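# Set the carton squarely on top of the raised block

## Task

Place the carton on the top of the raised block with no part of it sticking out past any edge. It must stay there by itself, not because the robot is still holding it. Finish by releasing it and moving the tool away.

## Robot and tools

Robot: one FANUC CRX-5iA arm carrying a vacuum tool with four suction cups. There is only one arm, so every command row is a single list of 9 numbers.

Frames: all targets are in the scene frame. Its origin is on the table surface straight below the arm base, +z is up, and +y is to the left when facing along +x. The base itself may be slightly tilted. The reported cup point position can be a little off, more so at long reach.

Cup point: end_effector_position is the centre of the four cup rims when nothing touches them. The cups point along the cup point's own +z axis, so to pick something from above that axis must face down. In the cup point's axes the cups are at x = -35 and +35 mm; the pair at y = -70 mm is channel a and the pair at y = +70 mm is channel b. The tool body reaches 148 mm to each side along the cup point's y axis. Each cup is 36 mm wide.

Row layout (9 numbers): x, y, z in metres, an absolute position in the scene frame; qw, qx, qy, qz, an absolute orientation quaternion with w first, also in the scene frame; then suction_a and suction_b, each in [-1, 1]. For suction, +1 is full vacuum (about 75 kPa under ambient), smaller positive values give that fraction, and 0.01 or less switches the channel off. A channel keeps its last setting until changed. Always repeat the desired quaternion in every row; copying the one from the latest result can carry drift.

execute_actions(actions): a list of actions. Each action is a table of up to 15 rows, one row per control step of 1/30 s; if fewer rows are given, the final row is repeated until 15 steps have run, so an action lasts 0.5 s. An empty list only returns the current state and images. An action is rejected if any target lies over 0.6 m from the cup point's position at that action's start, measured along any of the cup point's current axes. If any action is malformed, or the first one fails that distance test against the last reported state, nothing in the call runs. Each step, the commanded pose is clamped to at most 70 mm and 16 degrees from the measured pose, so a distant target takes several actions; after an action ends the arm only continues to the last clamped pose, so send the remainder yourself. If position and orientation cannot both be met, position wins.

move(target, speed, blocking): target is one 9-number row, an absolute pose plus suction values that are applied at the start. The cup point follows a straight path to it, turning the shorter way. speed is in m/s, 0.002 to 0.5, default 0.25; rotation is capped at twice that in rad/s. Paths run 0.5 to 10 s and are cut off at 10 s. The path ignores obstacles, and the real motion can lag, wander, or overshoot speed, especially with the arm almost straight. The result adds a move: line: done (at rest near target), off_target, moving, held or fault, plus limits: paced means the pose was clamped; held means a check blocked some steps, after which the arm may jump quickly. The distance from target is also given. With blocking=false the reply comes after 0.5 s while motion continues; no other motion command is accepted until you call wait or stop and a result shows the move ended.

wait(seconds): 0 to 10 s, the arm keeps its last command; returns early if a running move finishes. stop(): brakes a running move; fast motion needs more room; suction is unaffected. zoom_image(camera, region): camera is cam_low or cam_wrist; region is [x0, y0, x1, y1] in pixels with (0,0) top-left, at most 504 by 504. read_manual(section): only "licences", no motion. finished_scene(scene): ends the scene with that number; irreversible.

Results: a state line with the cup point pose, a Hand target line (where the controller is currently heading), joint positions, suction_measured_a and suction_measured_b, part_present_a and part_present_b (switch to 1 at a reading of 0.54, back to 0 below 0.49), flange force (includes held weight and noise; "no reading" when unavailable), step readings with HELD where a row was held back, "pose unreachable" when the clearance check altered the command, and MOTOR HOT or fault lines. Images come from cam_low (504x504, pinhole) then cam_wrist (616x616, fisheye).

Gripping: switch a channel on and press both its cups flat onto a smooth face so each rim seals fully; edges, holes or seams under a cup leak. If one cup of an active channel covers nothing, that channel draws all the pump flow and the other channel loses vacuum. A good seal reads at most 0.17 below the command (0.27 with both channels on). Cups shrink under vacuum, so the held object rides up to about 12 mm nearer the tool. Vacuum alone can pull a resting object up. To release, set the carton down on the block, switch both channels off, then rise more than 15 mm. A cup stuck to the table pins the tool; turn its channel off.

Suggested order: look at both cameras, move above the carton, descend slowly until the cups just touch, turn suction on, confirm part_present, lift, carry over the block, lower until it rests fully on top, suction off, retreat upward, then finished_scene.

Avoid: the arm is stiff, so aiming even slightly beyond a firm contact can trip a fault; approach contacts slowly. A joint torque at its load limit (152 N m for the first three joints, 38 N m for the wrist joints) or an external force of 150 N halts the arm for 10 s and drops the rest of the call. Do not drop, slam or knock anything off the table. Loose objects may occasionally get nudged by an outside push. While you are composing a reply, the robot keeps holding its last command.

Each tool is called after "Request:" as name(argument=value, ...), one argument or row to a line, values as JSON.

## Session

Request:
execute_actions(
  actions=[],
)

Scene clock: 0.00 s.
end_effector_position=(+0.5002, +0.0233, +0.4042) suction_measured_a=0.00 part_present_a=0 suction_measured_b=0.00 part_present_b=0 end_effector_quat_wxyz=(+0.003, +0.692, +0.722, -0.002)
Joint positions: [ 0.264  0.131  0.195  0.002 -1.634 -1.837]
Joint velocities: [ 0.    -0.    -0.    -0.     0.001 -0.   ]
Flange force (N, the push that the arm receives, along the end effector's own x y z axes): no reading
Hand target: +0.500, +0.023, +0.404; +0.003, +0.692, +0.722, -0.002

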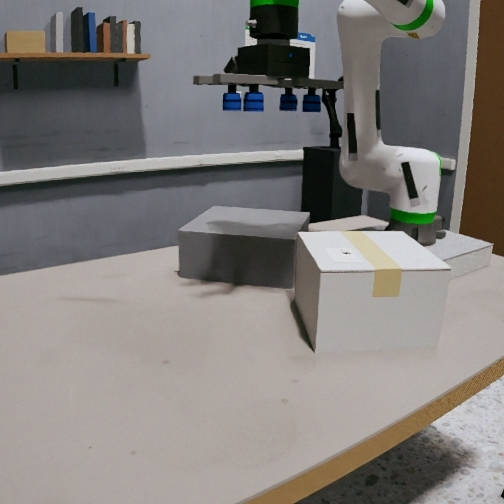

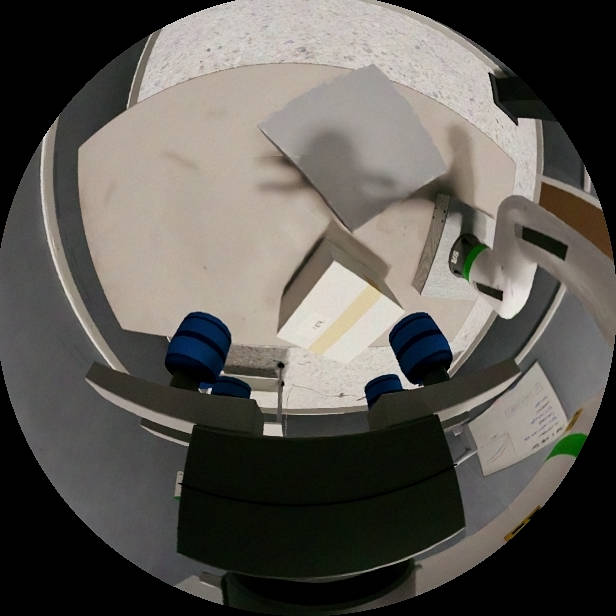

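Request:
zoom_image(
  camera="cam_wrist",
  region=[190, 50, 526, 386],
)

Region (190, 50, 526, 386) of cam_wrist's 616x616 image, scaled by 1.500, with more detail than that image has.

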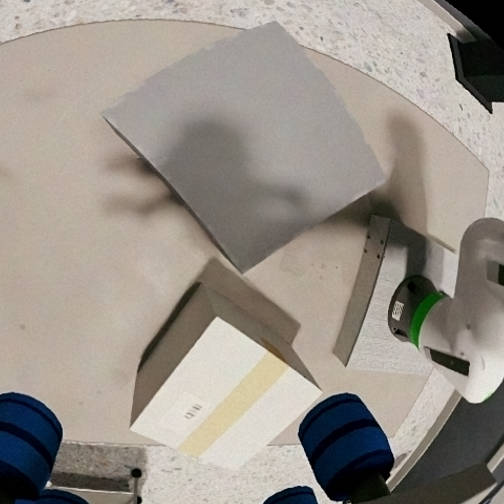

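Request:
move(
  target=[0.402,0.193,0.185,0,0.864,0.504,0,0,0],
  speed=0.3,
)

Scene clock: 7.90 s.
end_effector_position=(+0.4026, +0.1937, +0.1848) suction_measured_a=0.00 part_present_a=0 suction_measured_b=0.00 part_present_b=0 end_effector_quat_wxyz=(-0.001, +0.863, +0.504, +0.001)
Joint positions: [ 0.697  0.101 -0.361 -0.004 -1.104 -2.823]
Joint velocities: [ 0.     0.     0.     0.001  0.001 -0.   ]
Flange force (N, the push that the arm receives, along the end effector's own x y z axes): [-3.2 -0.6 -0.9]
Hand target: +0.403, +0.194, +0.185; -0.000, +0.863, +0.504, +0.000
Off the commanded pose: 0.001 m, 0 deg.
move: done

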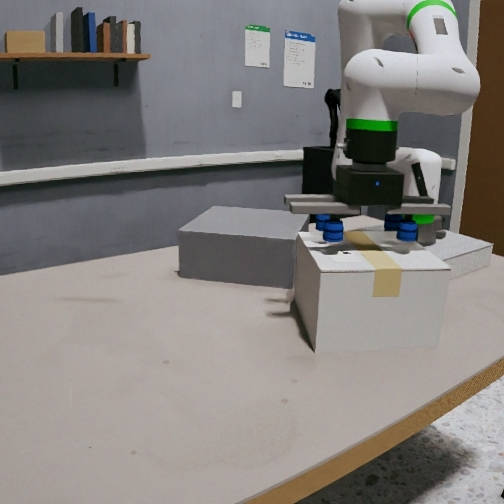

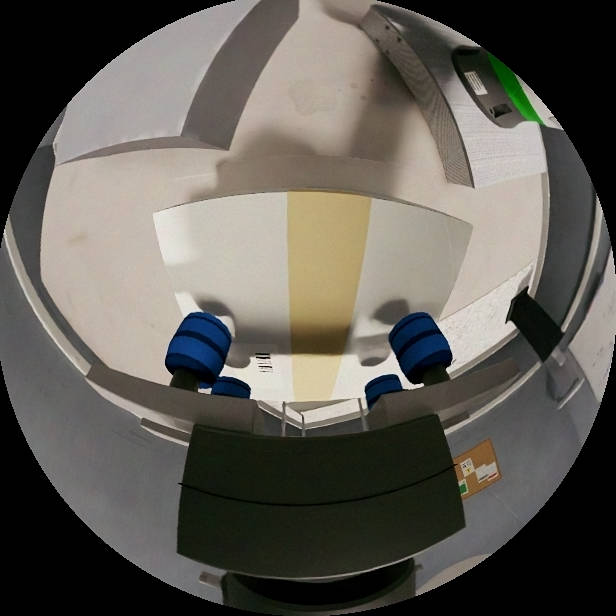

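Request:
move(
  target=[0.396,0.196,0.164,0,0.870,0.492,0,1,1],
  speed=0.06,
)

Request:
move(
  target=[0.396,0.196,0.152,0,0.870,0.492,0,1,1],
  speed=0.02,
)

Scene clock: 11.10 s.
end_effector_position=(+0.3961, +0.1961, +0.1640) suction_measured_a=0.00 part_present_a=0 suction_measured_b=0.00 part_present_b=0 end_effector_quat_wxyz=(-0.000, +0.870, +0.492, +0.000)
Joint positions: [ 0.713  0.115 -0.4   -0.003 -1.051 -2.866]
Joint velocities: [-0.002  0.    -0.    -0.001  0.001  0.   ]
Flange force (N, the push that the arm receives, along the end effector's own x y z axes): [-7.4 -0.5 0.1]
Hand target: +0.396, +0.196, +0.164; -0.000, +0.870, +0.492, +0.000
Off the commanded pose: 0.000 m, 0 deg.
move: done

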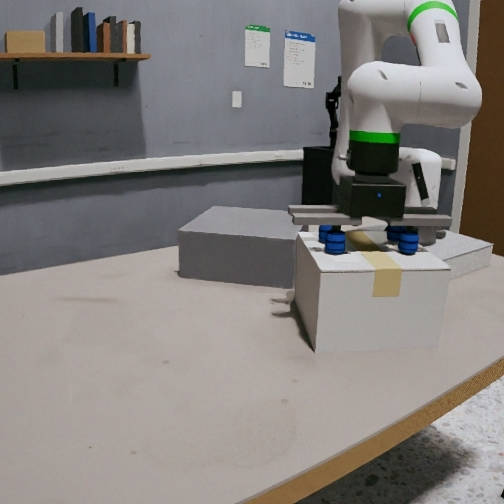

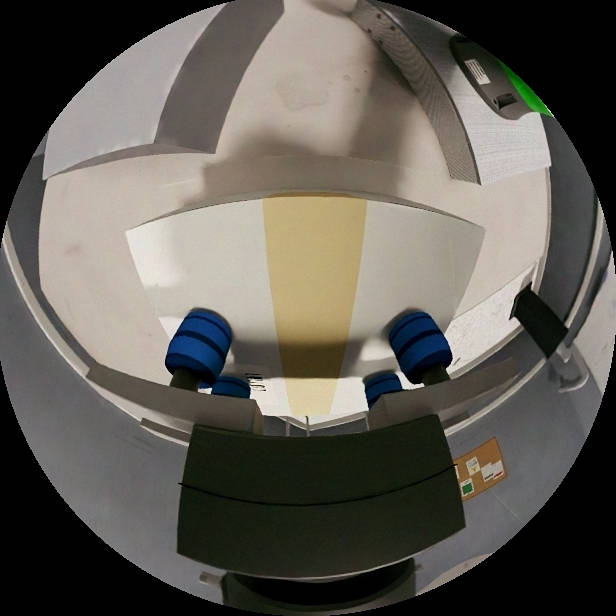

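Scene clock: 11.93 s.
end_effector_position=(+0.3960, +0.1961, +0.1520) suction_measured_a=0.40 part_present_a=0 suction_measured_b=0.40 part_present_b=0 end_effector_quat_wxyz=(-0.000, +0.870, +0.492, +0.000)
Joint positions: [ 0.713  0.131 -0.414 -0.003 -1.021 -2.866]
Joint velocities: [ 0.001  0.    -0.    -0.     0.004 -0.001]
Flange force (N, the push that the arm receives, along the end effector's own x y z axes): [-3.9 -3.9 17.7]
Hand target: +0.396, +0.196, +0.152; -0.000, +0.870, +0.492, -0.000
Off the commanded pose: 0.000 m, 0 deg.
move: done

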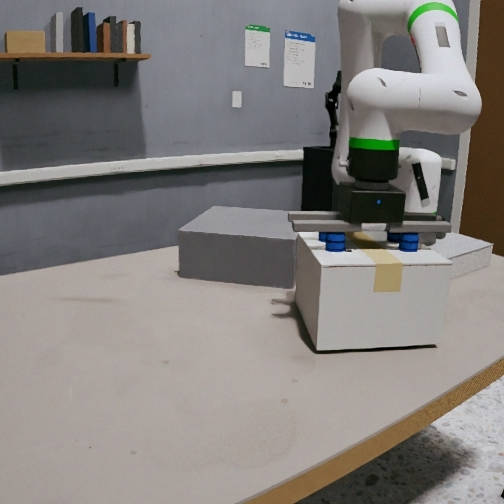

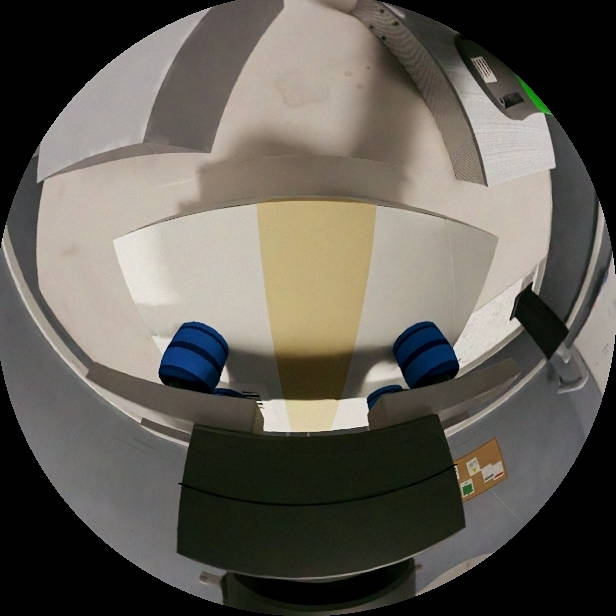

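Request:
move(
  target=[0.41,0.19,0.30,0,0.870,0.492,0,1,1],
  speed=0.15,
)

Request:
move(
  target=[0.394,-0.214,0.295,0,0.934,0.358,0,1,1],
  speed=0.25,
)

Request:
zoom_image(
  camera="cam_low",
  region=[150, 110, 370, 310],
)

Scene clock: 15.20 s.
end_effector_position=(+0.4096, +0.1895, +0.3002) suction_measured_a=0.73 part_present_a=1 suction_measured_b=0.73 part_present_b=1 end_effector_quat_wxyz=(+0.000, +0.871, +0.492, -0.000)
Joint positions: [ 0.679  0.019 -0.164 -0.003 -1.384 -2.835]
Joint velocities: [ 0.     0.001  0.001 -0.     0.     0.   ]
Flange force (N, the push that the arm receives, along the end effector's own x y z axes): [-8.2 0.1 25.6]
Hand target: +0.410, +0.190, +0.300; +0.000, +0.871, +0.492, +0.000
Off the commanded pose: 0.001 m, 0 deg.
move: done

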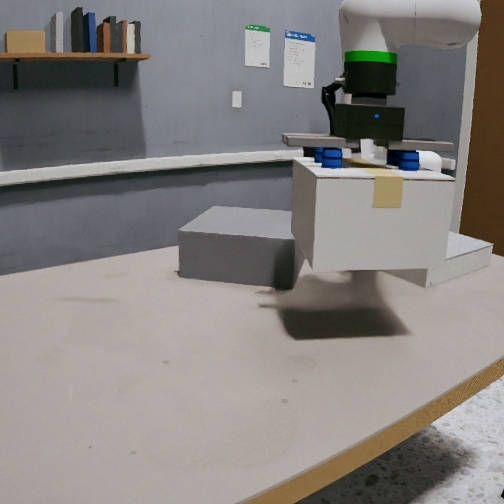

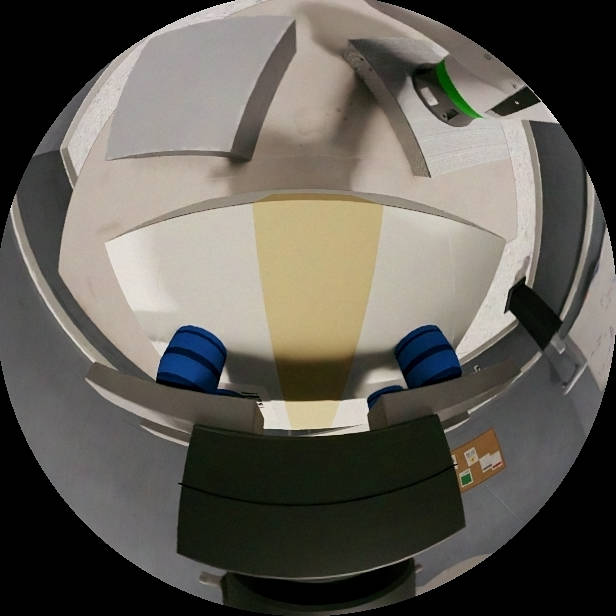

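Scene clock: 17.27 s.
end_effector_position=(+0.3942, -0.2146, +0.2950) suction_measured_a=0.73 part_present_a=1 suction_measured_b=0.73 part_present_b=1 end_effector_quat_wxyz=(+0.001, +0.934, +0.358, -0.001)
Joint positions: [-0.252  0.022 -0.178 -0.003 -1.372 -2.2  ]
Joint velocities: [-0.     0.001  0.    -0.    -0.002  0.001]
Flange force (N, the push that the arm receives, along the end effector's own x y z axes): [-6.4 -8.6 24.8]
Hand target: +0.394, -0.215, +0.295; +0.001, +0.934, +0.358, -0.001
Off the commanded pose: 0.001 m, 0 deg.
move: done

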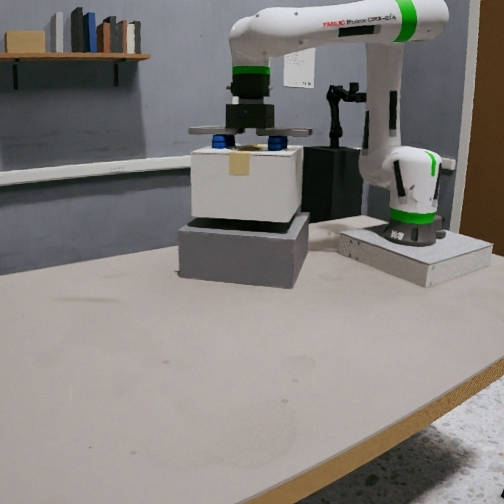

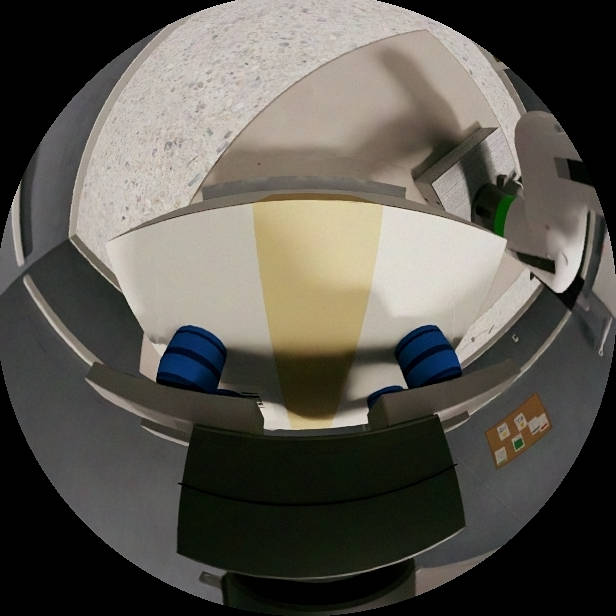

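Region (150, 110, 370, 310) of cam_low's 504x504 image, scaled by 2.291, with more detail than that image has; it fills the top 458 rows of this view, and the rest is white.

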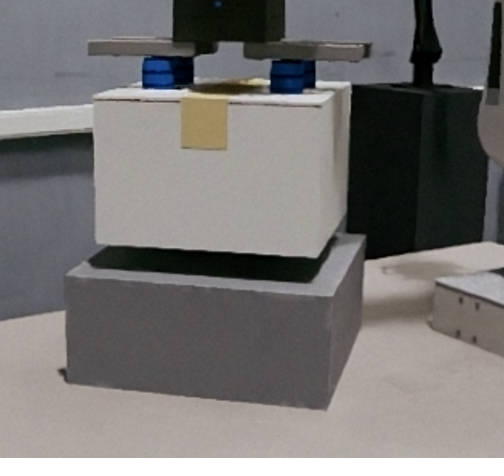

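Request:
move(
  target=[0.400,-0.211,0.271,0,0.935,0.354,0,1,1],
  speed=0.04,
)

Request:
zoom_image(
  camera="cam_low",
  region=[170, 190, 330, 270],
)

Scene clock: 20.40 s.
end_effector_position=(+0.4001, -0.2110, +0.2710) suction_measured_a=0.73 part_present_a=1 suction_measured_b=0.73 part_present_b=1 end_effector_quat_wxyz=(-0.000, +0.935, +0.354, +0.000)
Joint positions: [-0.242  0.044 -0.212 -0.005 -1.315 -2.217]
Joint velocities: [-0.001  0.001 -0.001 -0.001  0.    -0.001]
Flange force (N, the push that the arm receives, along the end effector's own x y z axes): [-5.3 -4.7 20.2]
Hand target: +0.400, -0.211, +0.271; -0.000, +0.935, +0.354, +0.000
Off the commanded pose: 0.000 m, 0 deg.
move: done

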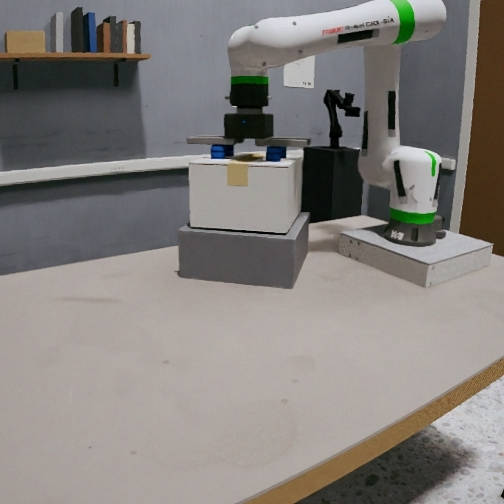

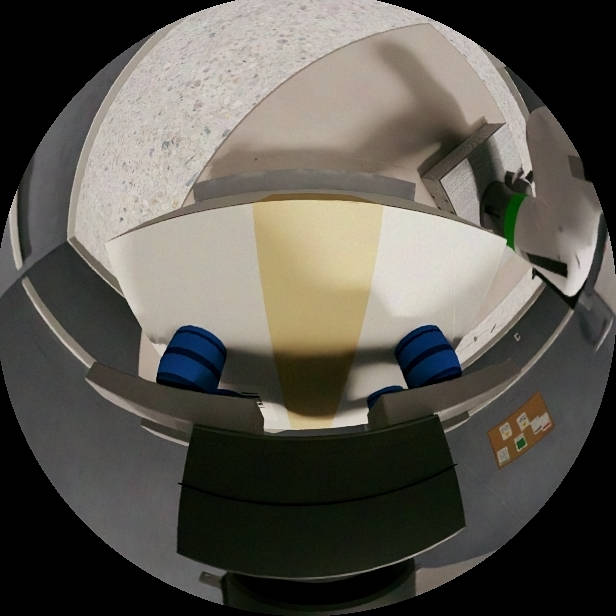

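Region (170, 190, 330, 270) of cam_low's 504x504 image, scaled by 3.150, with more detail than that image has.

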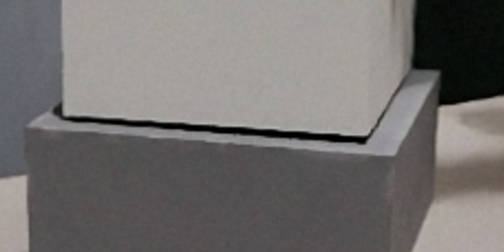

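Request:
move(
  target=[0.400,-0.211,0.2672,0,0.935,0.354,0,1,1],
  speed=0.01,
)

Request:
execute_actions(
  actions=[
    [[0.400,-0.211,0.2672,0,0.935,0.354,0,0,0]],
  ],
)

Request:
move(
  target=[0.400,-0.211,0.38,0,0.935,0.354,0,0,0],
)

Scene clock: 22.63 s.
end_effector_position=(+0.4000, -0.2110, +0.2672) suction_measured_a=0.73 part_present_a=1 suction_measured_b=0.73 part_present_b=1 end_effector_quat_wxyz=(+0.000, +0.935, +0.354, +0.000)
Joint positions: [-0.242  0.046 -0.219 -0.005 -1.306 -2.217]
Joint velocities: [ 0.001 -0.    -0.    -0.     0.    -0.001]
Flange force (N, the push that the arm receives, along the end effector's own x y z axes): [-4.6 -5.3 23.5]
Hand target: +0.400, -0.211, +0.267; -0.000, +0.935, +0.354, +0.000
Off the commanded pose: 0.000 m, 0 deg.
move: done

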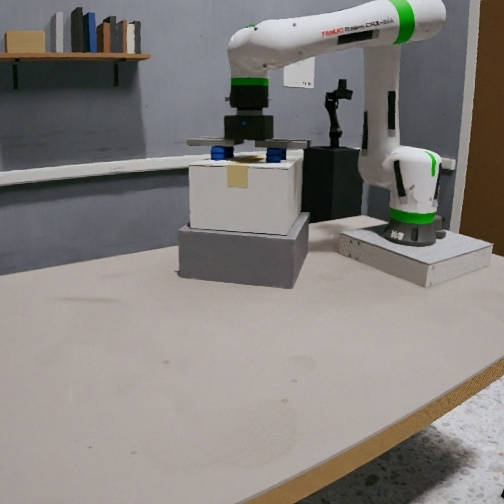

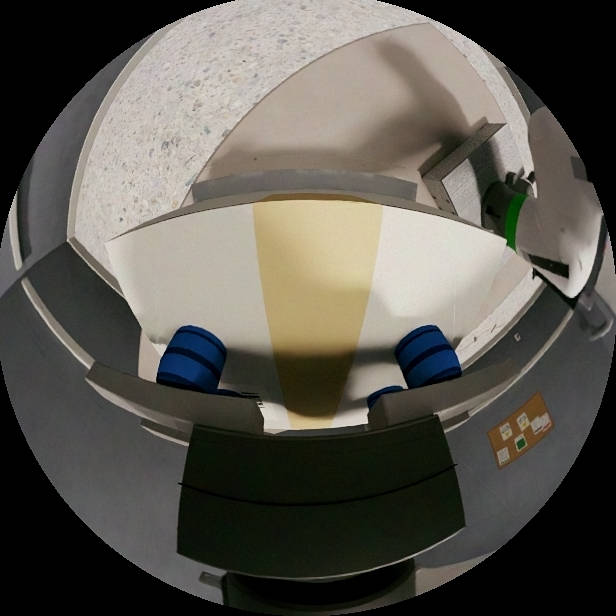

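Scene clock: 23.13 s.
end_effector_position=(+0.4000, -0.2110, +0.2672) suction_measured_a=0.00 part_present_a=0 suction_measured_b=0.00 part_present_b=0 end_effector_quat_wxyz=(+0.000, +0.935, +0.354, +0.000)
Joint positions: [-0.242  0.046 -0.219 -0.005 -1.306 -2.217]
Joint velocities: [ 0.001 -0.001 -0.001 -0.001 -0.     0.001]
Flange force (N, the push that the arm receives, along the end effector's own x y z axes): [0.2 -8.7 -43.4]
Hand target: +0.400, -0.211, +0.267; +0.000, +0.935, +0.354, -0.000
Off the commanded pose: 0.000 m, 0 deg.
Step readings (end_effector_position):
0: (+0.4000, -0.2110, +0.2672)
1: (+0.4000, -0.2110, +0.2672)
2: (+0.4000, -0.2111, +0.2673)
4: (+0.4001, -0.2111, +0.2676)
8: (+0.4001, -0.2110, +0.2674)
15: end_effector_position above

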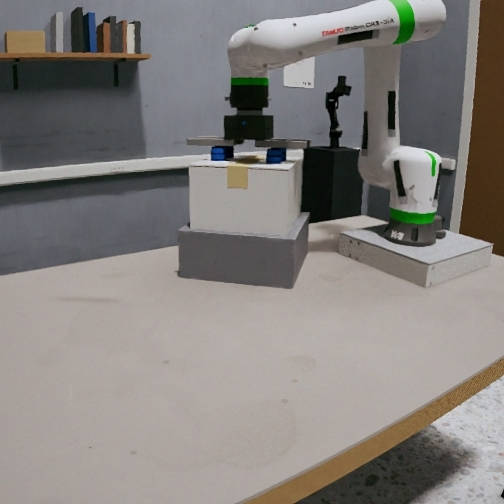

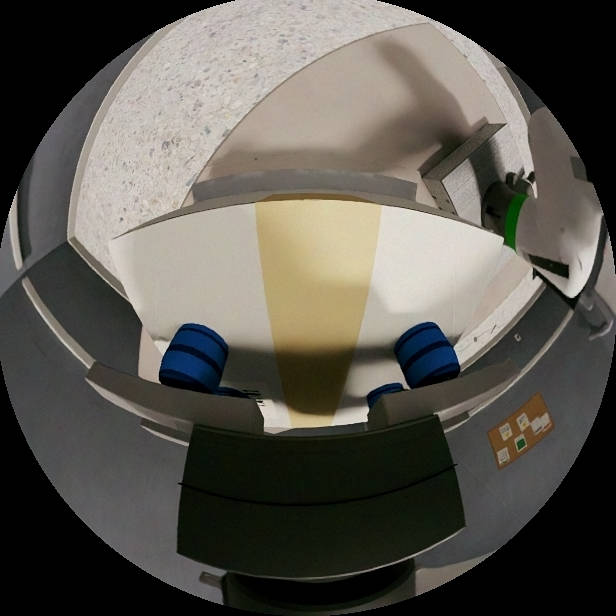

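Scene clock: 24.00 s.
end_effector_position=(+0.3995, -0.2109, +0.3800) suction_measured_a=0.00 part_present_a=0 suction_measured_b=0.00 part_present_b=0 end_effector_quat_wxyz=(+0.000, +0.935, +0.354, -0.000)
Joint positions: [-0.244  0.008  0.008 -0.005 -1.57  -2.218]
Joint velocities: [ 0.001  0.     0.002 -0.001 -0.     0.003]
Flange force (N, the push that the arm receives, along the end effector's own x y z axes): [0.7 1.1 -3.1]
Hand target: +0.400, -0.211, +0.380; +0.000, +0.935, +0.354, -0.000
Off the commanded pose: 0.001 m, 0 deg.
move: done

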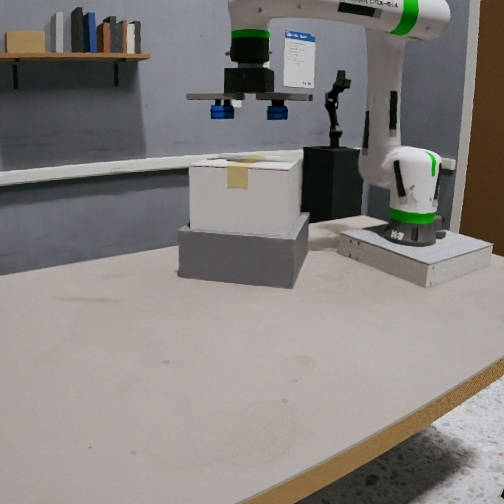

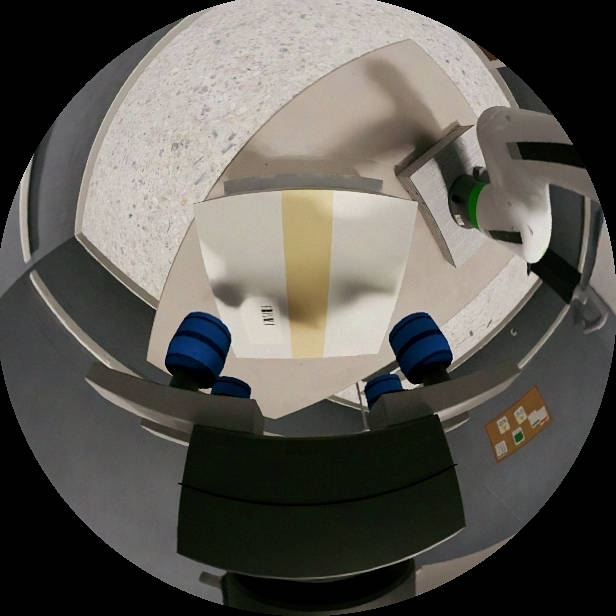

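Request:
finished_scene(
  scene=2,
)

The scene is finished: the task was done.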